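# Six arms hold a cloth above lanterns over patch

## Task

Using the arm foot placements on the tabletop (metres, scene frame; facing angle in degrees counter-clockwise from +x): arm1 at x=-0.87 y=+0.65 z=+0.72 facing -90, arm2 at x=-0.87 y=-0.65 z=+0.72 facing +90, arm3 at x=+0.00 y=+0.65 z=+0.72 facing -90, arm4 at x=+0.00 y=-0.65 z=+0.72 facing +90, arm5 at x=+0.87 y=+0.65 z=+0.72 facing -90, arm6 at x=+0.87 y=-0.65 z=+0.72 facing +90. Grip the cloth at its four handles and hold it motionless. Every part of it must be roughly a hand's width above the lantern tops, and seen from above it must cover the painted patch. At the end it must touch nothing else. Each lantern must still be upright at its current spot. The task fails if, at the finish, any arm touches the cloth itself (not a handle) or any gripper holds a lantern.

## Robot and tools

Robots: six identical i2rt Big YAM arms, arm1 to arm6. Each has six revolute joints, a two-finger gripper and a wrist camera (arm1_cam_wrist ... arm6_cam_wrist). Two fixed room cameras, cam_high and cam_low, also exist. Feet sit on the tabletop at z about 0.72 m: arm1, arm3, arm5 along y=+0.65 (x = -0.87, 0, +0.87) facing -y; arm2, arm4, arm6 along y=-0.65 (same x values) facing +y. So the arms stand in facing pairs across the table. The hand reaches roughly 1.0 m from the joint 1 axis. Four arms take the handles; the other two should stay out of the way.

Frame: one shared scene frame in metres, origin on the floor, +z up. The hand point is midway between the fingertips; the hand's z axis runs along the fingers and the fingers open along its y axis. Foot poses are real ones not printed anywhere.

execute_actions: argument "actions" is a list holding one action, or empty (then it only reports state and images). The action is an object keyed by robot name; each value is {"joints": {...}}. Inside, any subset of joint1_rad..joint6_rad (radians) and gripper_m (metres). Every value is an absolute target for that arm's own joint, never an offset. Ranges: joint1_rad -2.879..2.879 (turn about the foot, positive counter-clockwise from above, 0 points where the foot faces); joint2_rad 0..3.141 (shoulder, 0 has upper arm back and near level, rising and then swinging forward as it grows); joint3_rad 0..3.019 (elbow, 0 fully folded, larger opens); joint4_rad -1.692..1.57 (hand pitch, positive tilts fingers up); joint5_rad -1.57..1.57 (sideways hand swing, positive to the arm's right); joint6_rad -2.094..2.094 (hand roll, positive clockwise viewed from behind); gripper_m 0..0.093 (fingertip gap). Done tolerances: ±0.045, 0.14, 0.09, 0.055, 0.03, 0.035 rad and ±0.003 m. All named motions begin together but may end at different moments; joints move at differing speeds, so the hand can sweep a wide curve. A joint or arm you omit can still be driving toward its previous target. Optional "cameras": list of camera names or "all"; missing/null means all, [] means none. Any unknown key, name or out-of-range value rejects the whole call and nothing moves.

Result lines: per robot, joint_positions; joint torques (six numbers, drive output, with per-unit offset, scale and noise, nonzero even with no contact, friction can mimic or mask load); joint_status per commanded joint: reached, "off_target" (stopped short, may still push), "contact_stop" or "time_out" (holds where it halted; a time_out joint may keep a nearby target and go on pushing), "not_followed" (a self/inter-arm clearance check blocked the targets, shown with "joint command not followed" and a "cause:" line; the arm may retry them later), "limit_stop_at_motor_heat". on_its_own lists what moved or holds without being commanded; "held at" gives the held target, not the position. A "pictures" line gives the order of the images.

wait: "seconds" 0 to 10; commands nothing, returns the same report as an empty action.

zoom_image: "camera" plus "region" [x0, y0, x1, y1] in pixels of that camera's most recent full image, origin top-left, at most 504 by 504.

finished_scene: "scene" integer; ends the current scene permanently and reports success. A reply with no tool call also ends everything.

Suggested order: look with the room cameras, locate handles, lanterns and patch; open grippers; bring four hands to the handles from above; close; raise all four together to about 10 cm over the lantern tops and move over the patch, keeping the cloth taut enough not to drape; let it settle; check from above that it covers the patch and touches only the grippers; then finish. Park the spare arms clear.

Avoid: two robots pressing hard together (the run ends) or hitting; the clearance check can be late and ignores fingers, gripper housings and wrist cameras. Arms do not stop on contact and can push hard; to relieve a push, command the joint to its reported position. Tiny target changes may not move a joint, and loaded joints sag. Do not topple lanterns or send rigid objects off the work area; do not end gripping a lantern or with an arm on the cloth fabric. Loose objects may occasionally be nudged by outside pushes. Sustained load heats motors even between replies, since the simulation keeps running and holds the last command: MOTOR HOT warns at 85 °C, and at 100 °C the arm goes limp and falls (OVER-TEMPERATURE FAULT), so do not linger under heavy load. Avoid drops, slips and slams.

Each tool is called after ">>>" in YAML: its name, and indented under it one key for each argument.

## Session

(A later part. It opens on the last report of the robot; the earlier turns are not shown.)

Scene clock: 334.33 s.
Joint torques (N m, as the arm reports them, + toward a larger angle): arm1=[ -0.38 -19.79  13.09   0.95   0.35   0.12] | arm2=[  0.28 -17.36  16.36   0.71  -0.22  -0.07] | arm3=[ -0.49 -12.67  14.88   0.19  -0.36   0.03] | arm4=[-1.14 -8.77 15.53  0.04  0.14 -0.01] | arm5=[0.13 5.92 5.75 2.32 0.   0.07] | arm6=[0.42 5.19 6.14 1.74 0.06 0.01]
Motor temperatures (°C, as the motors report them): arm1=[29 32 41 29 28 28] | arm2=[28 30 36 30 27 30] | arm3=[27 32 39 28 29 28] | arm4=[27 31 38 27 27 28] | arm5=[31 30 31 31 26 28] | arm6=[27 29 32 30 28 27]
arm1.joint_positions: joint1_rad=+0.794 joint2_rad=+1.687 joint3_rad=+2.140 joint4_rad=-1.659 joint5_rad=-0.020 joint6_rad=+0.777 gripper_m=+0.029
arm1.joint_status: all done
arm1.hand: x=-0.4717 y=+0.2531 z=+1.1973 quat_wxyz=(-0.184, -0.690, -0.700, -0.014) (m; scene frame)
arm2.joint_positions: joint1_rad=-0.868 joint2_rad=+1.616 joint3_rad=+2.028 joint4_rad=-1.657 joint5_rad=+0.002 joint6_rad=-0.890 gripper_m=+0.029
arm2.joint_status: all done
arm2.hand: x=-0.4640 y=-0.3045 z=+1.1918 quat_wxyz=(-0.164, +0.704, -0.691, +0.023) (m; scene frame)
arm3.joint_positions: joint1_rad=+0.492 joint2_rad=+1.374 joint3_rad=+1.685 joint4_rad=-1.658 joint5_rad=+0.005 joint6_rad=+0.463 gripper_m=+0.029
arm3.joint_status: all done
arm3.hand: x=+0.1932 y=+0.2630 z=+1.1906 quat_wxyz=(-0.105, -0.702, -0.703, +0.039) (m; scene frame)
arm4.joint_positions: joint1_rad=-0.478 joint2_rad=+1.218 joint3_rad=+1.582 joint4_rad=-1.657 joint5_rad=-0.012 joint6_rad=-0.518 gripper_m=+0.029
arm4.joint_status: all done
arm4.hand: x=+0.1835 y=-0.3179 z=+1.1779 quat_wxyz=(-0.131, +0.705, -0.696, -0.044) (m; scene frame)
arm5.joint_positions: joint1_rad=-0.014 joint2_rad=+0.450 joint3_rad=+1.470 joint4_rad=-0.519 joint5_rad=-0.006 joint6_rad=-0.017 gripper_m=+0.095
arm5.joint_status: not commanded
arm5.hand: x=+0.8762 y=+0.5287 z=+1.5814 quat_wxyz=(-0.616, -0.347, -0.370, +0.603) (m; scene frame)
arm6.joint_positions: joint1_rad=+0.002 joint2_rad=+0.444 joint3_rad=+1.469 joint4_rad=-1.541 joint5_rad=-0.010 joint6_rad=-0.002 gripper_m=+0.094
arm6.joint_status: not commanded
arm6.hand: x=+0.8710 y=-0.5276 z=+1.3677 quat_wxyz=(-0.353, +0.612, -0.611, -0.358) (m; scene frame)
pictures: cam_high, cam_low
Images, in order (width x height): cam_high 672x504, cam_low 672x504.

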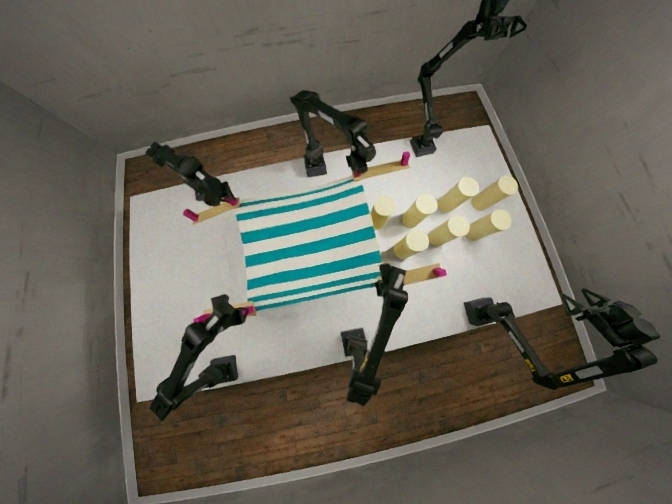

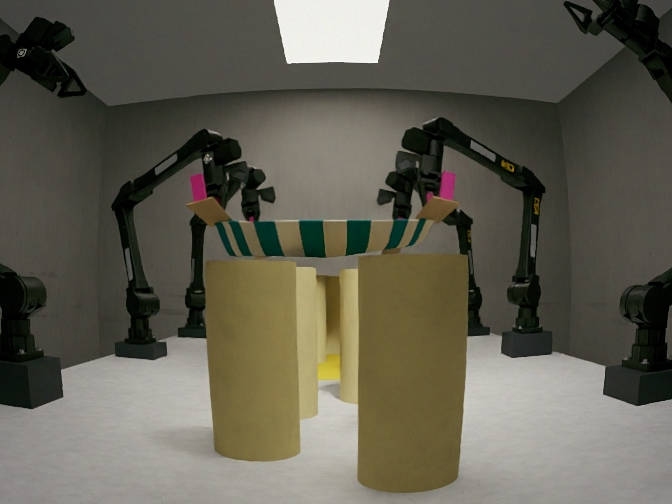

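>>> execute_actions:
  actions:
    - {"arm1":{"joints":{"joint1_rad":0.937,"joint2_rad":2.005,"joint3_rad":2.61,"joint6_rad":0.94}},"arm2":{"joints":{"joint1_rad":-1.034,"joint2_rad":1.912,"joint3_rad":2.475,"joint6_rad":-1.065}},"arm3":{"joints":{"joint1_rad":0.75,"joint2_rad":1.612,"joint3_rad":1.972,"joint6_rad":0.73}},"arm4":{"joints":{"joint1_rad":-0.781,"joint2_rad":1.445,"joint3_rad":1.843,"joint6_rad":-0.83}}}

Scene clock: 343.47 s.
Joint torques (N m, as the arm reports them, + toward a larger angle): arm1=[  0.38 -25.    12.71   0.75   0.18   0.09] | arm2=[  0.2  -23.21  16.24   0.64  -0.05  -0.08] | arm3=[ -0.28 -18.05  14.95   0.23  -0.46   0.03] | arm4=[ -0.75 -12.28  14.93   0.02   0.23   0.05] | arm5=[0.14 5.88 5.76 2.32 0.   0.07] | arm6=[ 0.51  5.13  6.15  1.77  0.07 -0.01]
Motor temperatures (°C, as the motors report them): arm1=[29 32 41 29 28 28] | arm2=[28 31 36 30 27 30] | arm3=[27 33 41 28 29 28] | arm4=[27 31 41 27 27 28] | arm5=[31 30 31 31 26 28] | arm6=[27 29 32 30 28 27]
arm1.joint_positions: joint1_rad=+0.945 joint2_rad=+2.040 joint3_rad=+2.558 joint4_rad=-1.654 joint5_rad=-0.017 joint6_rad=+0.933 gripper_m=+0.029
arm1.joint_status: all done
arm1.hand: x=-0.3163 y=+0.2439 z=+1.1662 quat_wxyz=(-0.215, -0.687, -0.693, -0.045) (m; scene frame)
arm2.joint_positions: joint1_rad=-1.035 joint2_rad=+1.945 joint3_rad=+2.409 joint4_rad=-1.653 joint5_rad=-0.002 joint6_rad=-1.055 gripper_m=+0.029
arm2.joint_status: all done
arm2.hand: x=-0.3081 y=-0.3159 z=+1.1685 quat_wxyz=(-0.186, +0.699, -0.688, +0.054) (m; scene frame)
arm3.joint_positions: joint1_rad=+0.743 joint2_rad=+1.632 joint3_rad=+1.923 joint4_rad=-1.661 joint5_rad=+0.008 joint6_rad=+0.719 gripper_m=+0.029
arm3.joint_status: all done
arm3.hand: x=+0.3455 y=+0.2506 z=+1.1704 quat_wxyz=(-0.099, -0.705, -0.702, +0.012) (m; scene frame)
arm4.joint_positions: joint1_rad=-0.779 joint2_rad=+1.460 joint3_rad=+1.792 joint4_rad=-1.659 joint5_rad=-0.015 joint6_rad=-0.816 gripper_m=+0.029
arm4.joint_status: all done
arm4.hand: x=+0.3379 y=-0.3255 z=+1.1686 quat_wxyz=(-0.121, +0.705, -0.699, -0.005) (m; scene frame)
arm5.joint_positions: joint1_rad=-0.014 joint2_rad=+0.450 joint3_rad=+1.470 joint4_rad=-0.519 joint5_rad=-0.006 joint6_rad=-0.017 gripper_m=+0.095
arm5.joint_status: not commanded
arm5.hand: x=+0.8762 y=+0.5287 z=+1.5814 quat_wxyz=(-0.616, -0.347, -0.370, +0.603) (m; scene frame)
arm6.joint_positions: joint1_rad=+0.002 joint2_rad=+0.444 joint3_rad=+1.469 joint4_rad=-1.541 joint5_rad=-0.010 joint6_rad=-0.002 gripper_m=+0.094
arm6.joint_status: not commanded
arm6.hand: x=+0.8710 y=-0.5276 z=+1.3677 quat_wxyz=(-0.353, +0.612, -0.611, -0.358) (m; scene frame)
pictures: arm1_cam_wrist, arm2_cam_wrist, arm3_cam_wrist, arm4_cam_wrist, arm5_cam_wrist, arm6_cam_wrist, cam_high, cam_low
Images, in order (width x height): arm1_cam_wrist 616x616, arm2_cam_wrist 616x616, arm3_cam_wrist 616x616, arm4_cam_wrist 616x616, arm5_cam_wrist 616x616, arm6_cam_wrist 616x616, cam_high 672x504, cam_low 672x504.

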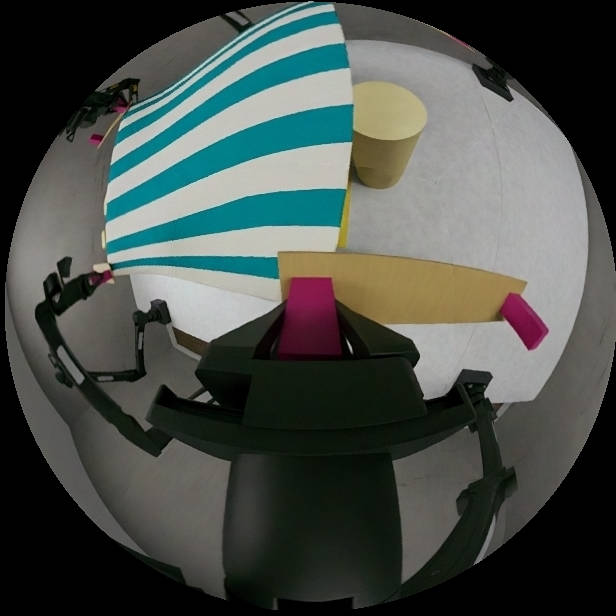

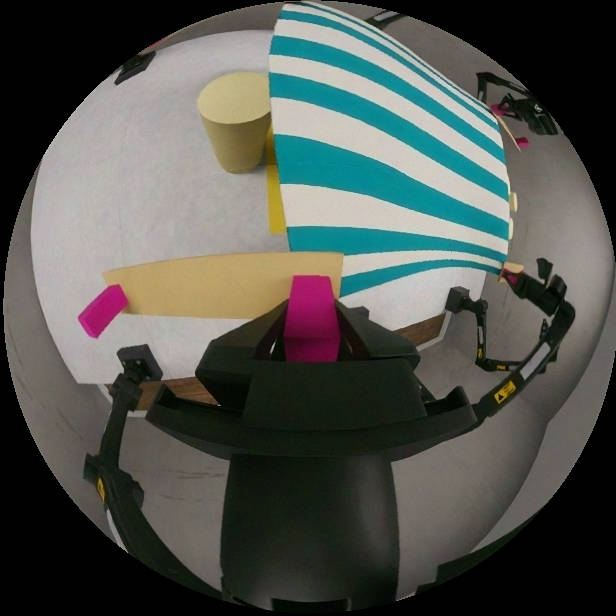

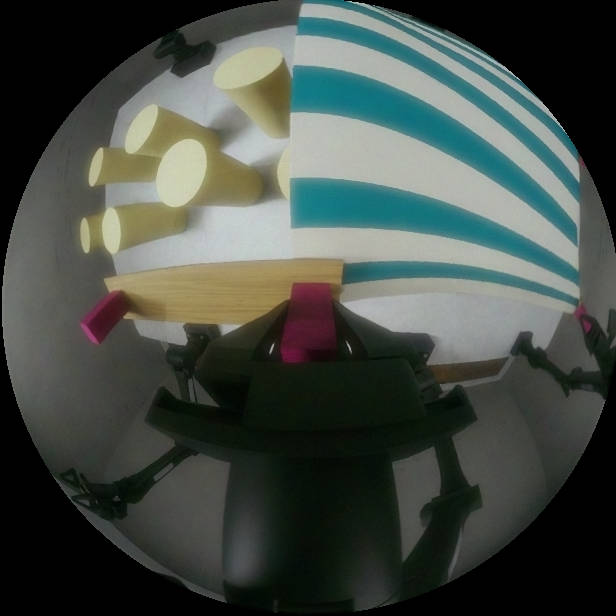

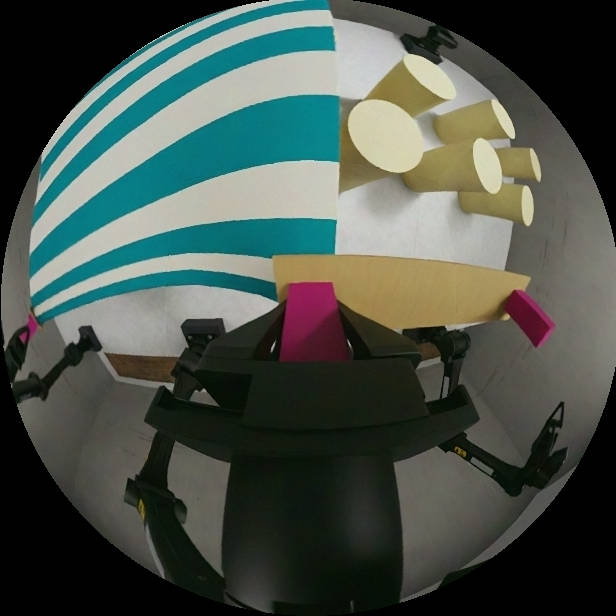

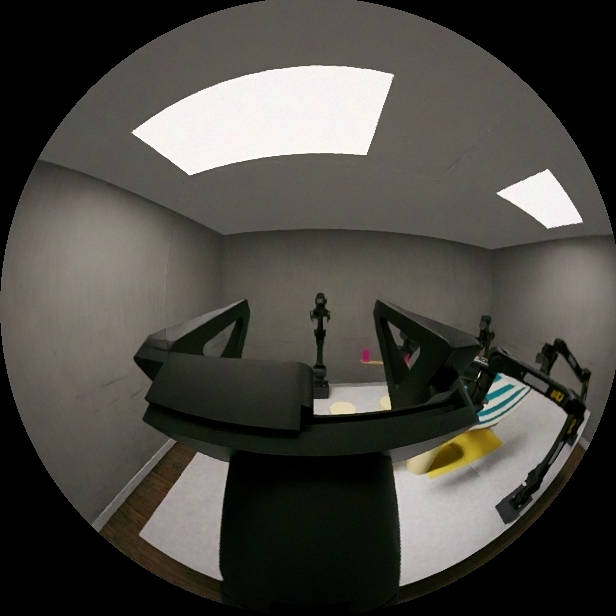

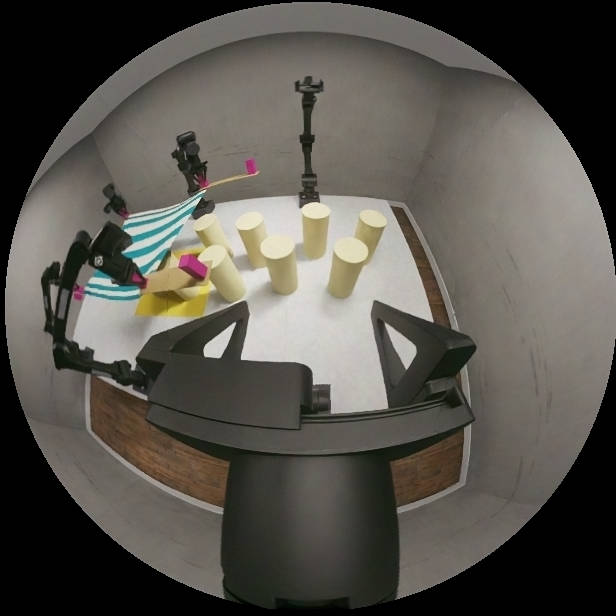

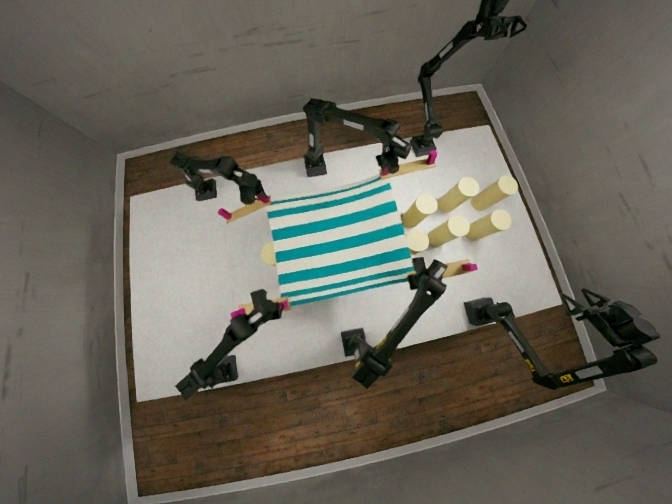

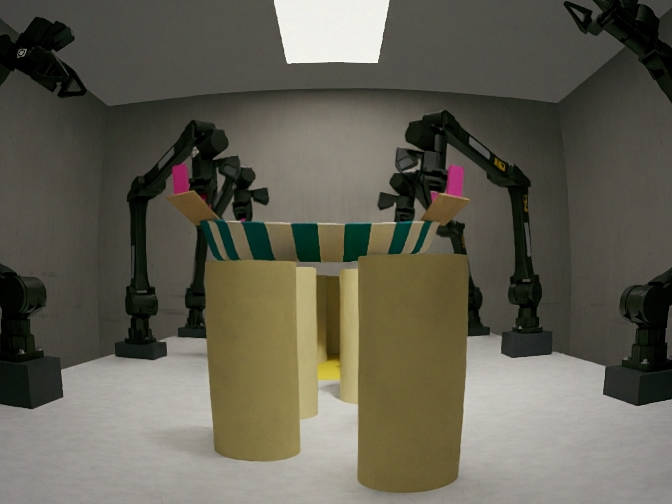

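>>> execute_actions:
  actions:
    - {"arm1":{"joints":{"joint2_rad":1.97,"joint3_rad":2.475}},"arm2":{"joints":{"joint2_rad":1.885,"joint3_rad":2.338}}}
  cameras: ["arm1_cam_wrist","arm2_cam_wrist","arm6_cam_wrist","cam_high","cam_low"]

>>> zoom_image:
  camera: "cam_low"
  region: [160, 150, 480, 330]

Scene clock: 355.57 s.
Joint torques (N m, as the arm reports them, + toward a larger angle): arm1=[  0.03 -24.85   9.86   0.82   0.21   0.09] | arm2=[  0.   -22.43  10.7    0.59  -0.05  -0.07] | arm3=[ -0.41 -18.4   14.84   0.18  -0.49   0.03] | arm4=[ -0.79 -12.27  14.94   0.04   0.23   0.02] | arm5=[0.14 5.79 5.77 2.32 0.   0.07] | arm6=[0.38 5.04 6.15 1.82 0.06 0.01]
Motor temperatures (°C, as the motors report them): arm1=[29 33 41 29 28 28] | arm2=[28 32 36 30 27 30] | arm3=[27 33 42 28 29 28] | arm4=[27 32 42 27 27 28] | arm5=[31 30 31 31 26 28] | arm6=[27 29 32 30 28 27]
arm1.joint_positions: joint1_rad=+0.945 joint2_rad=+2.004 joint3_rad=+2.464 joint4_rad=-1.654 joint5_rad=-0.017 joint6_rad=+0.933 gripper_m=+0.029
arm1.joint_status: all done
arm1.hand: x=-0.3274 y=+0.2522 z=+1.1491 quat_wxyz=(-0.186, -0.691, -0.697, -0.041) (m; scene frame)
arm2.joint_positions: joint1_rad=-1.035 joint2_rad=+1.911 joint3_rad=+2.337 joint4_rad=-1.653 joint5_rad=-0.002 joint6_rad=-1.056 gripper_m=+0.029
arm2.joint_status: all done
arm2.hand: x=-0.3197 y=-0.3229 z=+1.1587 quat_wxyz=(-0.168, +0.702, -0.690, +0.049) (m; scene frame)
arm3.joint_positions: joint1_rad=+0.743 joint2_rad=+1.632 joint3_rad=+1.923 joint4_rad=-1.661 joint5_rad=+0.009 joint6_rad=+0.719 gripper_m=+0.029
arm3.joint_status: not commanded
arm3.hand: x=+0.3454 y=+0.2505 z=+1.1704 quat_wxyz=(-0.099, -0.705, -0.702, +0.012) (m; scene frame)
arm4.joint_positions: joint1_rad=-0.779 joint2_rad=+1.460 joint3_rad=+1.792 joint4_rad=-1.659 joint5_rad=-0.015 joint6_rad=-0.816 gripper_m=+0.029
arm4.joint_status: not commanded
arm4.hand: x=+0.3378 y=-0.3255 z=+1.1686 quat_wxyz=(-0.121, +0.705, -0.699, -0.005) (m; scene frame)
arm5.joint_positions: joint1_rad=-0.014 joint2_rad=+0.450 joint3_rad=+1.470 joint4_rad=-0.519 joint5_rad=-0.006 joint6_rad=-0.017 gripper_m=+0.095
arm5.joint_status: not commanded
arm5.hand: x=+0.8762 y=+0.5287 z=+1.5814 quat_wxyz=(-0.616, -0.347, -0.370, +0.603) (m; scene frame)
arm6.joint_positions: joint1_rad=+0.002 joint2_rad=+0.444 joint3_rad=+1.469 joint4_rad=-1.541 joint5_rad=-0.010 joint6_rad=-0.002 gripper_m=+0.094
arm6.joint_status: not commanded
arm6.hand: x=+0.8710 y=-0.5276 z=+1.3677 quat_wxyz=(-0.353, +0.612, -0.611, -0.358) (m; scene frame)
pictures: arm1_cam_wrist, arm2_cam_wrist, arm6_cam_wrist, cam_high, cam_low
Images, in order (width x height): arm1_cam_wrist 616x616, arm2_cam_wrist 616x616, arm6_cam_wrist 616x616, cam_high 672x504, cam_low 672x504.

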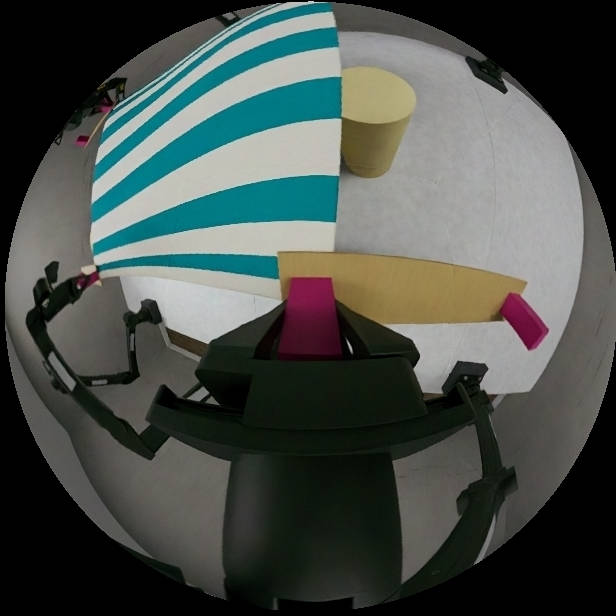

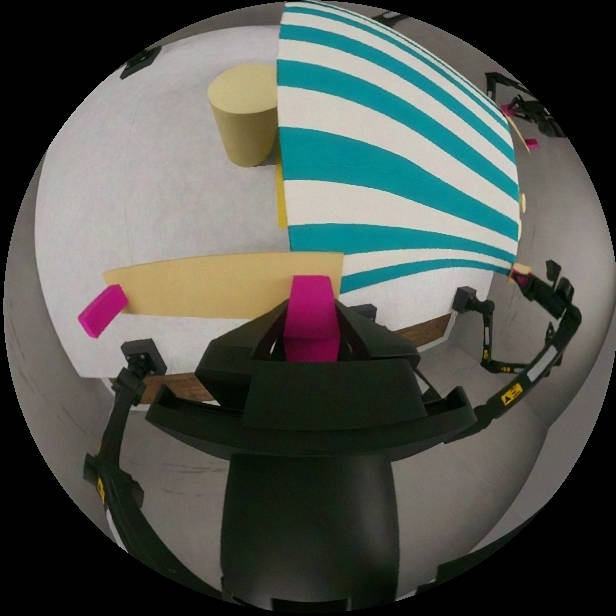

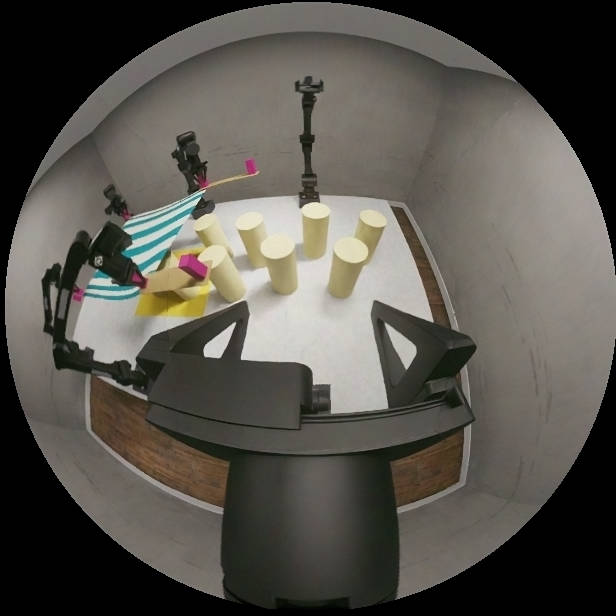

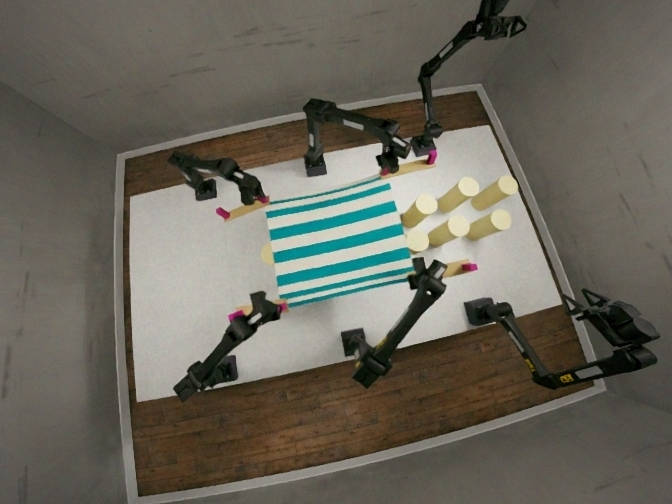

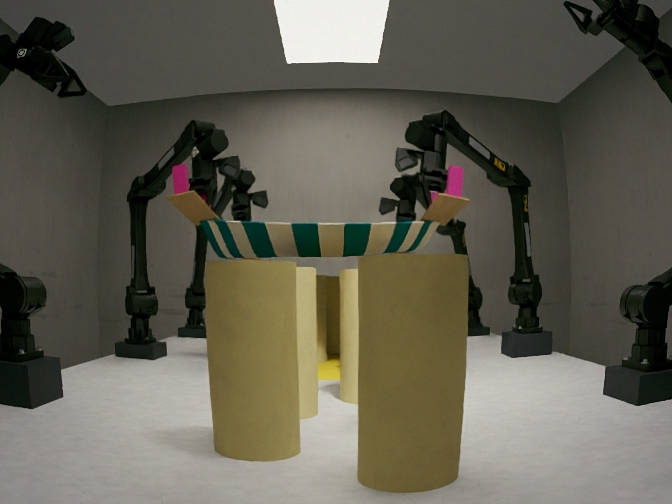

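Region (160, 150, 480, 330) of cam_low's 672x504 image, scaled by 1.575, with more detail than that image has; it fills the top 284 rows of this view, and the rest is white.

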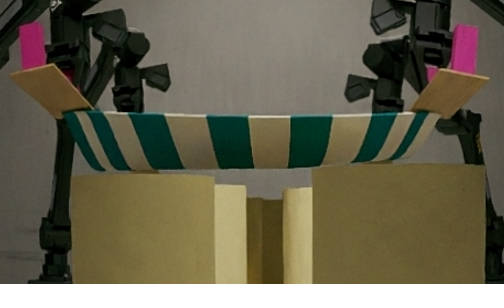

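>>> execute_actions:
  actions:
    - {"arm1":{"joints":{"joint2_rad":1.93,"joint3_rad":2.45}},"arm2":{"joints":{"joint2_rad":1.85,"joint3_rad":2.31}}}
  cameras: ["cam_high","cam_low"]

>>> zoom_image:
  camera: "cam_low"
  region: [160, 150, 480, 330]

Scene clock: 369.57 s.
Joint torques (N m, as the arm reports them, + toward a larger angle): arm1=[  0.53 -25.14   9.9    0.74   0.21   0.08] | arm2=[  0.06 -23.2   10.49   0.58  -0.05  -0.07] | arm3=[  0.04 -18.23  14.88   0.23  -0.52   0.04] | arm4=[ -0.82 -12.29  14.9    0.04   0.28   0.03] | arm5=[0.16 5.77 5.73 2.31 0.   0.07] | arm6=[0.4  5.23 6.15 1.87 0.07 0.01]
Motor temperatures (°C, as the motors report them): arm1=[29 34 40 29 28 28] | arm2=[28 32 34 30 27 30] | arm3=[27 34 43 28 30 28] | arm4=[27 32 43 27 27 28] | arm5=[31 30 31 31 26 28] | arm6=[27 29 32 30 28 27]
arm1.joint_positions: joint1_rad=+0.945 joint2_rad=+1.976 joint3_rad=+2.441 joint4_rad=-1.654 joint5_rad=-0.017 joint6_rad=+0.933 gripper_m=+0.029
arm1.joint_status: all done
arm1.hand: x=-0.3345 y=+0.2573 z=+1.1575 quat_wxyz=(-0.189, -0.691, -0.696, -0.041) (m; scene frame)
arm2.joint_positions: joint1_rad=-1.033 joint2_rad=+1.890 joint3_rad=+2.312 joint4_rad=-1.653 joint5_rad=-0.002 joint6_rad=-1.056 gripper_m=+0.029
arm2.joint_status: all done
arm2.hand: x=-0.3269 y=-0.3256 z=+1.1611 quat_wxyz=(-0.166, +0.703, -0.690, +0.049) (m; scene frame)
arm3.joint_positions: joint1_rad=+0.742 joint2_rad=+1.632 joint3_rad=+1.923 joint4_rad=-1.661 joint5_rad=+0.011 joint6_rad=+0.719 gripper_m=+0.029
arm3.joint_status: not commanded
arm3.hand: x=+0.3449 y=+0.2501 z=+1.1704 quat_wxyz=(-0.099, -0.705, -0.702, +0.013) (m; scene frame)
arm4.joint_positions: joint1_rad=-0.779 joint2_rad=+1.460 joint3_rad=+1.792 joint4_rad=-1.659 joint5_rad=-0.017 joint6_rad=-0.816 gripper_m=+0.029
arm4.joint_status: not commanded
arm4.hand: x=+0.3377 y=-0.3253 z=+1.1686 quat_wxyz=(-0.121, +0.705, -0.699, -0.006) (m; scene frame)
arm5.joint_positions: joint1_rad=-0.014 joint2_rad=+0.450 joint3_rad=+1.470 joint4_rad=-0.519 joint5_rad=-0.006 joint6_rad=-0.017 gripper_m=+0.095
arm5.joint_status: not commanded
arm5.hand: x=+0.8762 y=+0.5287 z=+1.5814 quat_wxyz=(-0.616, -0.347, -0.370, +0.603) (m; scene frame)
arm6.joint_positions: joint1_rad=+0.002 joint2_rad=+0.444 joint3_rad=+1.469 joint4_rad=-1.541 joint5_rad=-0.010 joint6_rad=-0.002 gripper_m=+0.094
arm6.joint_status: not commanded
arm6.hand: x=+0.8710 y=-0.5276 z=+1.3677 quat_wxyz=(-0.353, +0.612, -0.611, -0.358) (m; scene frame)
pictures: cam_high, cam_low
Images, in order (width x height): cam_high 672x504, cam_low 672x504.

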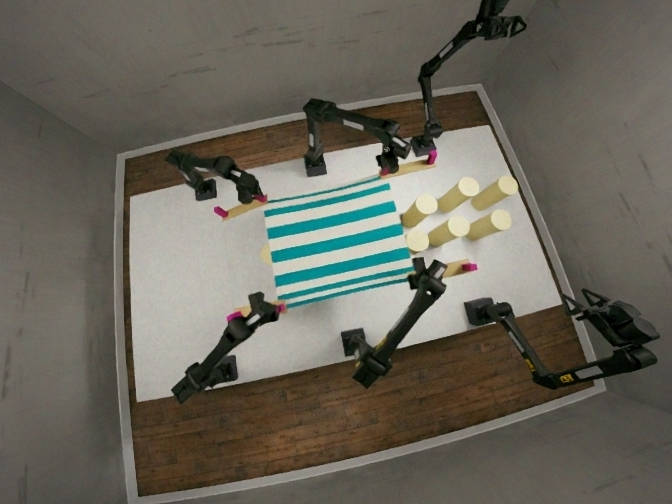

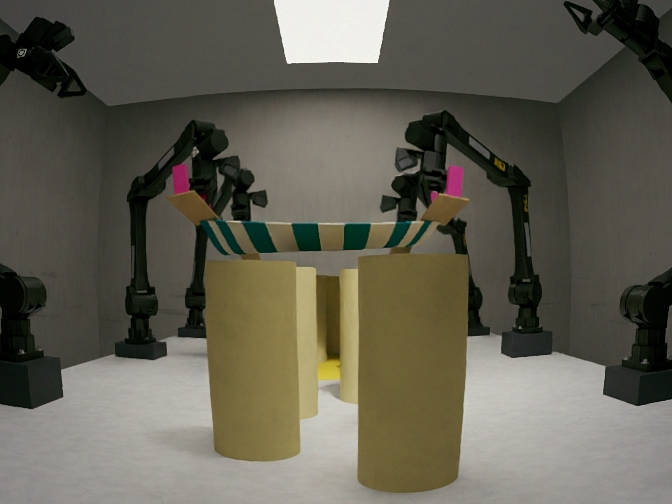

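Region (160, 150, 480, 330) of cam_low's 672x504 image, scaled by 1.575, with more detail than that image has; it fills the top 284 rows of this view, and the rest is white.

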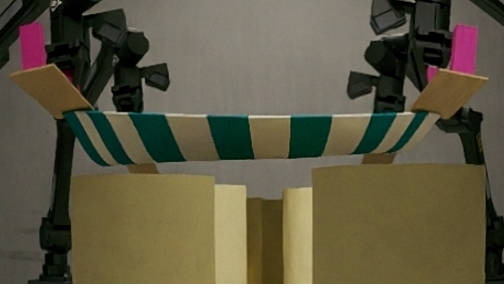

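>>> execute_actions:
  actions:
    - {"arm4":{"joints":{"joint1_rad":-0.81,"joint2_rad":1.495,"joint3_rad":1.865,"joint6_rad":-0.845}}}
  cameras: ["arm4_cam_wrist","arm3_cam_wrist","cam_high","cam_low"]

>>> zoom_image:
  camera: "cam_low"
  region: [160, 150, 480, 330]

Scene clock: 381.27 s.
Joint torques (N m, as the arm reports them, + toward a larger angle): arm1=[  0.37 -26.09   9.6    0.76   0.2    0.08] | arm2=[  0.13 -23.18  10.54   0.59  -0.05  -0.07] | arm3=[ -0.23 -17.72  14.98   0.17  -0.53   0.04] | arm4=[ -3.08 -11.93  15.31   0.     0.28   0.06] | arm5=[ 0.28  5.75  5.74  2.31 -0.01  0.07] | arm6=[0.55 5.22 6.1  1.83 0.07 0.  ]
Motor temperatures (°C, as the motors report them): arm1=[29 34 40 29 28 28] | arm2=[28 33 33 30 27 30] | arm3=[27 34 44 28 30 28] | arm4=[27 32 44 27 27 28] | arm5=[31 30 31 31 26 28] | arm6=[27 29 32 30 28 27]
arm1.joint_positions: joint1_rad=+0.945 joint2_rad=+1.976 joint3_rad=+2.441 joint4_rad=-1.654 joint5_rad=-0.017 joint6_rad=+0.933 gripper_m=+0.029
arm1.joint_status: not commanded
arm1.hand: x=-0.3345 y=+0.2573 z=+1.1575 quat_wxyz=(-0.189, -0.691, -0.696, -0.041) (m; scene frame)
arm2.joint_positions: joint1_rad=-1.033 joint2_rad=+1.890 joint3_rad=+2.312 joint4_rad=-1.653 joint5_rad=-0.002 joint6_rad=-1.056 gripper_m=+0.029
arm2.joint_status: not commanded
arm2.hand: x=-0.3269 y=-0.3256 z=+1.1611 quat_wxyz=(-0.166, +0.703, -0.690, +0.049) (m; scene frame)
arm3.joint_positions: joint1_rad=+0.742 joint2_rad=+1.632 joint3_rad=+1.923 joint4_rad=-1.661 joint5_rad=+0.011 joint6_rad=+0.719 gripper_m=+0.029
arm3.joint_status: not commanded
arm3.hand: x=+0.3449 y=+0.2501 z=+1.1704 quat_wxyz=(-0.099, -0.705, -0.702, +0.013) (m; scene frame)
arm4.joint_positions: joint1_rad=-0.780 joint2_rad=+1.498 joint3_rad=+1.810 joint4_rad=-1.659 joint5_rad=-0.017 joint6_rad=-0.831 gripper_m=+0.029
arm4.joint_status: all done
arm4.hand: x=+0.3467 y=-0.3169 z=+1.1586 quat_wxyz=(-0.111, +0.711, -0.694, -0.005) (m; scene frame)
arm5.joint_positions: joint1_rad=-0.014 joint2_rad=+0.450 joint3_rad=+1.470 joint4_rad=-0.519 joint5_rad=-0.006 joint6_rad=-0.017 gripper_m=+0.095
arm5.joint_status: not commanded
arm5.hand: x=+0.8762 y=+0.5287 z=+1.5814 quat_wxyz=(-0.616, -0.347, -0.370, +0.603) (m; scene frame)
arm6.joint_positions: joint1_rad=+0.002 joint2_rad=+0.444 joint3_rad=+1.469 joint4_rad=-1.541 joint5_rad=-0.010 joint6_rad=-0.002 gripper_m=+0.094
arm6.joint_status: not commanded
arm6.hand: x=+0.8710 y=-0.5276 z=+1.3677 quat_wxyz=(-0.353, +0.612, -0.611, -0.358) (m; scene frame)
pictures: arm3_cam_wrist, arm4_cam_wrist, cam_high, cam_low
Images, in order (width x height): arm3_cam_wrist 616x616, arm4_cam_wrist 616x616, cam_high 672x504, cam_low 672x504.

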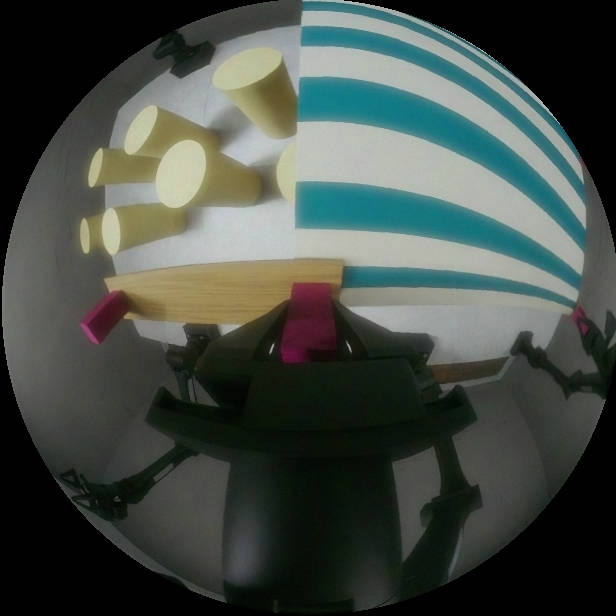

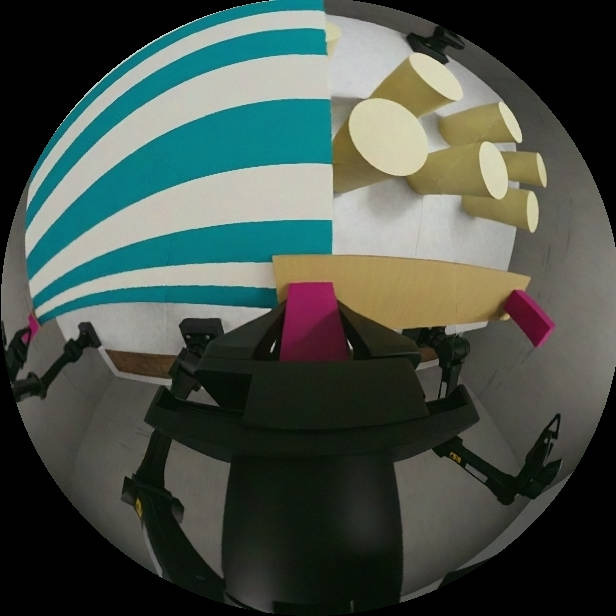

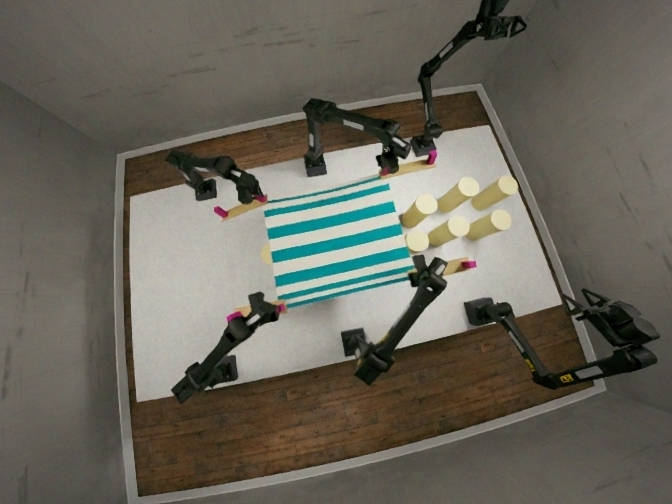

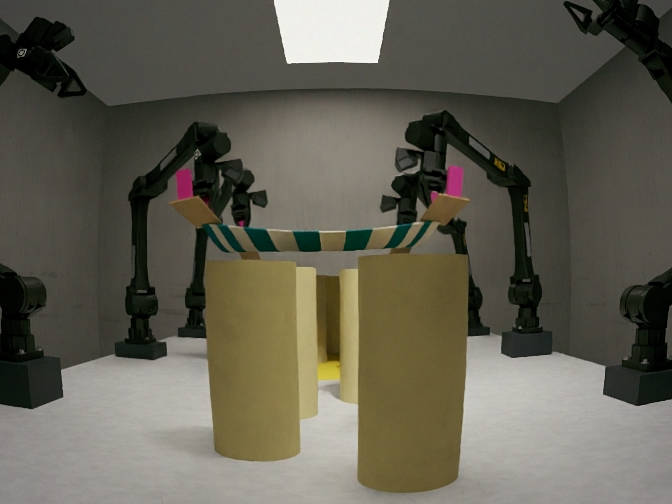

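Region (160, 150, 480, 330) of cam_low's 672x504 image, scaled by 1.575, with more detail than that image has; it fills the top 284 rows of this view, and the rest is white.

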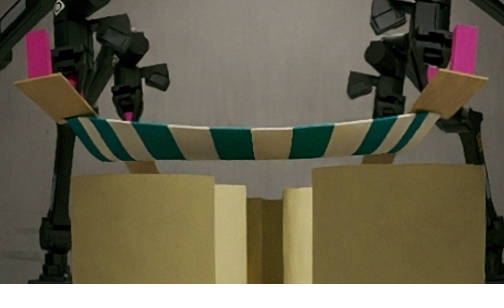

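>>> execute_actions:
  actions:
    - {"arm4":{"joints":{"joint1_rad":-0.83}}}
  cameras: ["cam_low"]

Scene clock: 384.90 s.
Joint torques (N m, as the arm reports them, + toward a larger angle): arm1=[  0.45 -25.79   9.57   0.66   0.23   0.08] | arm2=[  0.09 -23.14  10.54   0.58  -0.05  -0.07] | arm3=[ -0.42 -17.87  14.77   0.23  -0.55   0.04] | arm4=[ -3.59 -12.01  15.31   0.01   0.44   0.03] | arm5=[ 0.2   5.9   5.75  2.32 -0.01  0.07] | arm6=[ 0.5   5.16  6.13  1.85  0.07 -0.01]
Motor temperatures (°C, as the motors report them): arm1=[29 34 40 29 28 28] | arm2=[28 33 33 30 27 30] | arm3=[27 34 44 28 30 28] | arm4=[27 32 44 27 27 28] | arm5=[31 30 31 31 26 28] | arm6=[27 29 32 30 28 27]
arm1.joint_positions: joint1_rad=+0.945 joint2_rad=+1.976 joint3_rad=+2.441 joint4_rad=-1.652 joint5_rad=-0.017 joint6_rad=+0.933 gripper_m=+0.029
arm1.joint_status: not commanded
arm1.hand: x=-0.3342 y=+0.2571 z=+1.1576 quat_wxyz=(-0.190, -0.691, -0.696, -0.041) (m; scene frame)
arm2.joint_positions: joint1_rad=-1.033 joint2_rad=+1.890 joint3_rad=+2.312 joint4_rad=-1.653 joint5_rad=-0.002 joint6_rad=-1.056 gripper_m=+0.029
arm2.joint_status: not commanded
arm2.hand: x=-0.3269 y=-0.3256 z=+1.1611 quat_wxyz=(-0.166, +0.703, -0.690, +0.049) (m; scene frame)
arm3.joint_positions: joint1_rad=+0.742 joint2_rad=+1.632 joint3_rad=+1.923 joint4_rad=-1.661 joint5_rad=+0.011 joint6_rad=+0.719 gripper_m=+0.029
arm3.joint_status: not commanded
arm3.hand: x=+0.3449 y=+0.2501 z=+1.1704 quat_wxyz=(-0.099, -0.705, -0.702, +0.013) (m; scene frame)
arm4.joint_positions: joint1_rad=-0.798 joint2_rad=+1.498 joint3_rad=+1.810 joint4_rad=-1.659 joint5_rad=-0.022 joint6_rad=-0.832 gripper_m=+0.029
arm4.joint_status: all done
arm4.hand: x=+0.3520 y=-0.3225 z=+1.1586 quat_wxyz=(-0.111, +0.705, -0.700, -0.007) (m; scene frame)
arm5.joint_positions: joint1_rad=-0.014 joint2_rad=+0.450 joint3_rad=+1.470 joint4_rad=-0.519 joint5_rad=-0.006 joint6_rad=-0.017 gripper_m=+0.095
arm5.joint_status: not commanded
arm5.hand: x=+0.8762 y=+0.5287 z=+1.5814 quat_wxyz=(-0.616, -0.347, -0.370, +0.603) (m; scene frame)
arm6.joint_positions: joint1_rad=+0.002 joint2_rad=+0.444 joint3_rad=+1.469 joint4_rad=-1.541 joint5_rad=-0.010 joint6_rad=-0.002 gripper_m=+0.094
arm6.joint_status: not commanded
arm6.hand: x=+0.8710 y=-0.5276 z=+1.3677 quat_wxyz=(-0.353, +0.612, -0.611, -0.358) (m; scene frame)
pictures: cam_low
Images, in order (width x height): cam_low 672x504.

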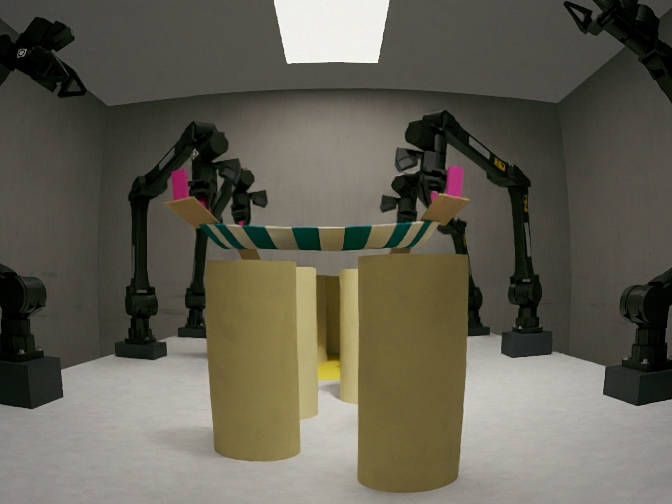

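>>> finished_scene:
  scene: 1

The scene is finished: the task was done.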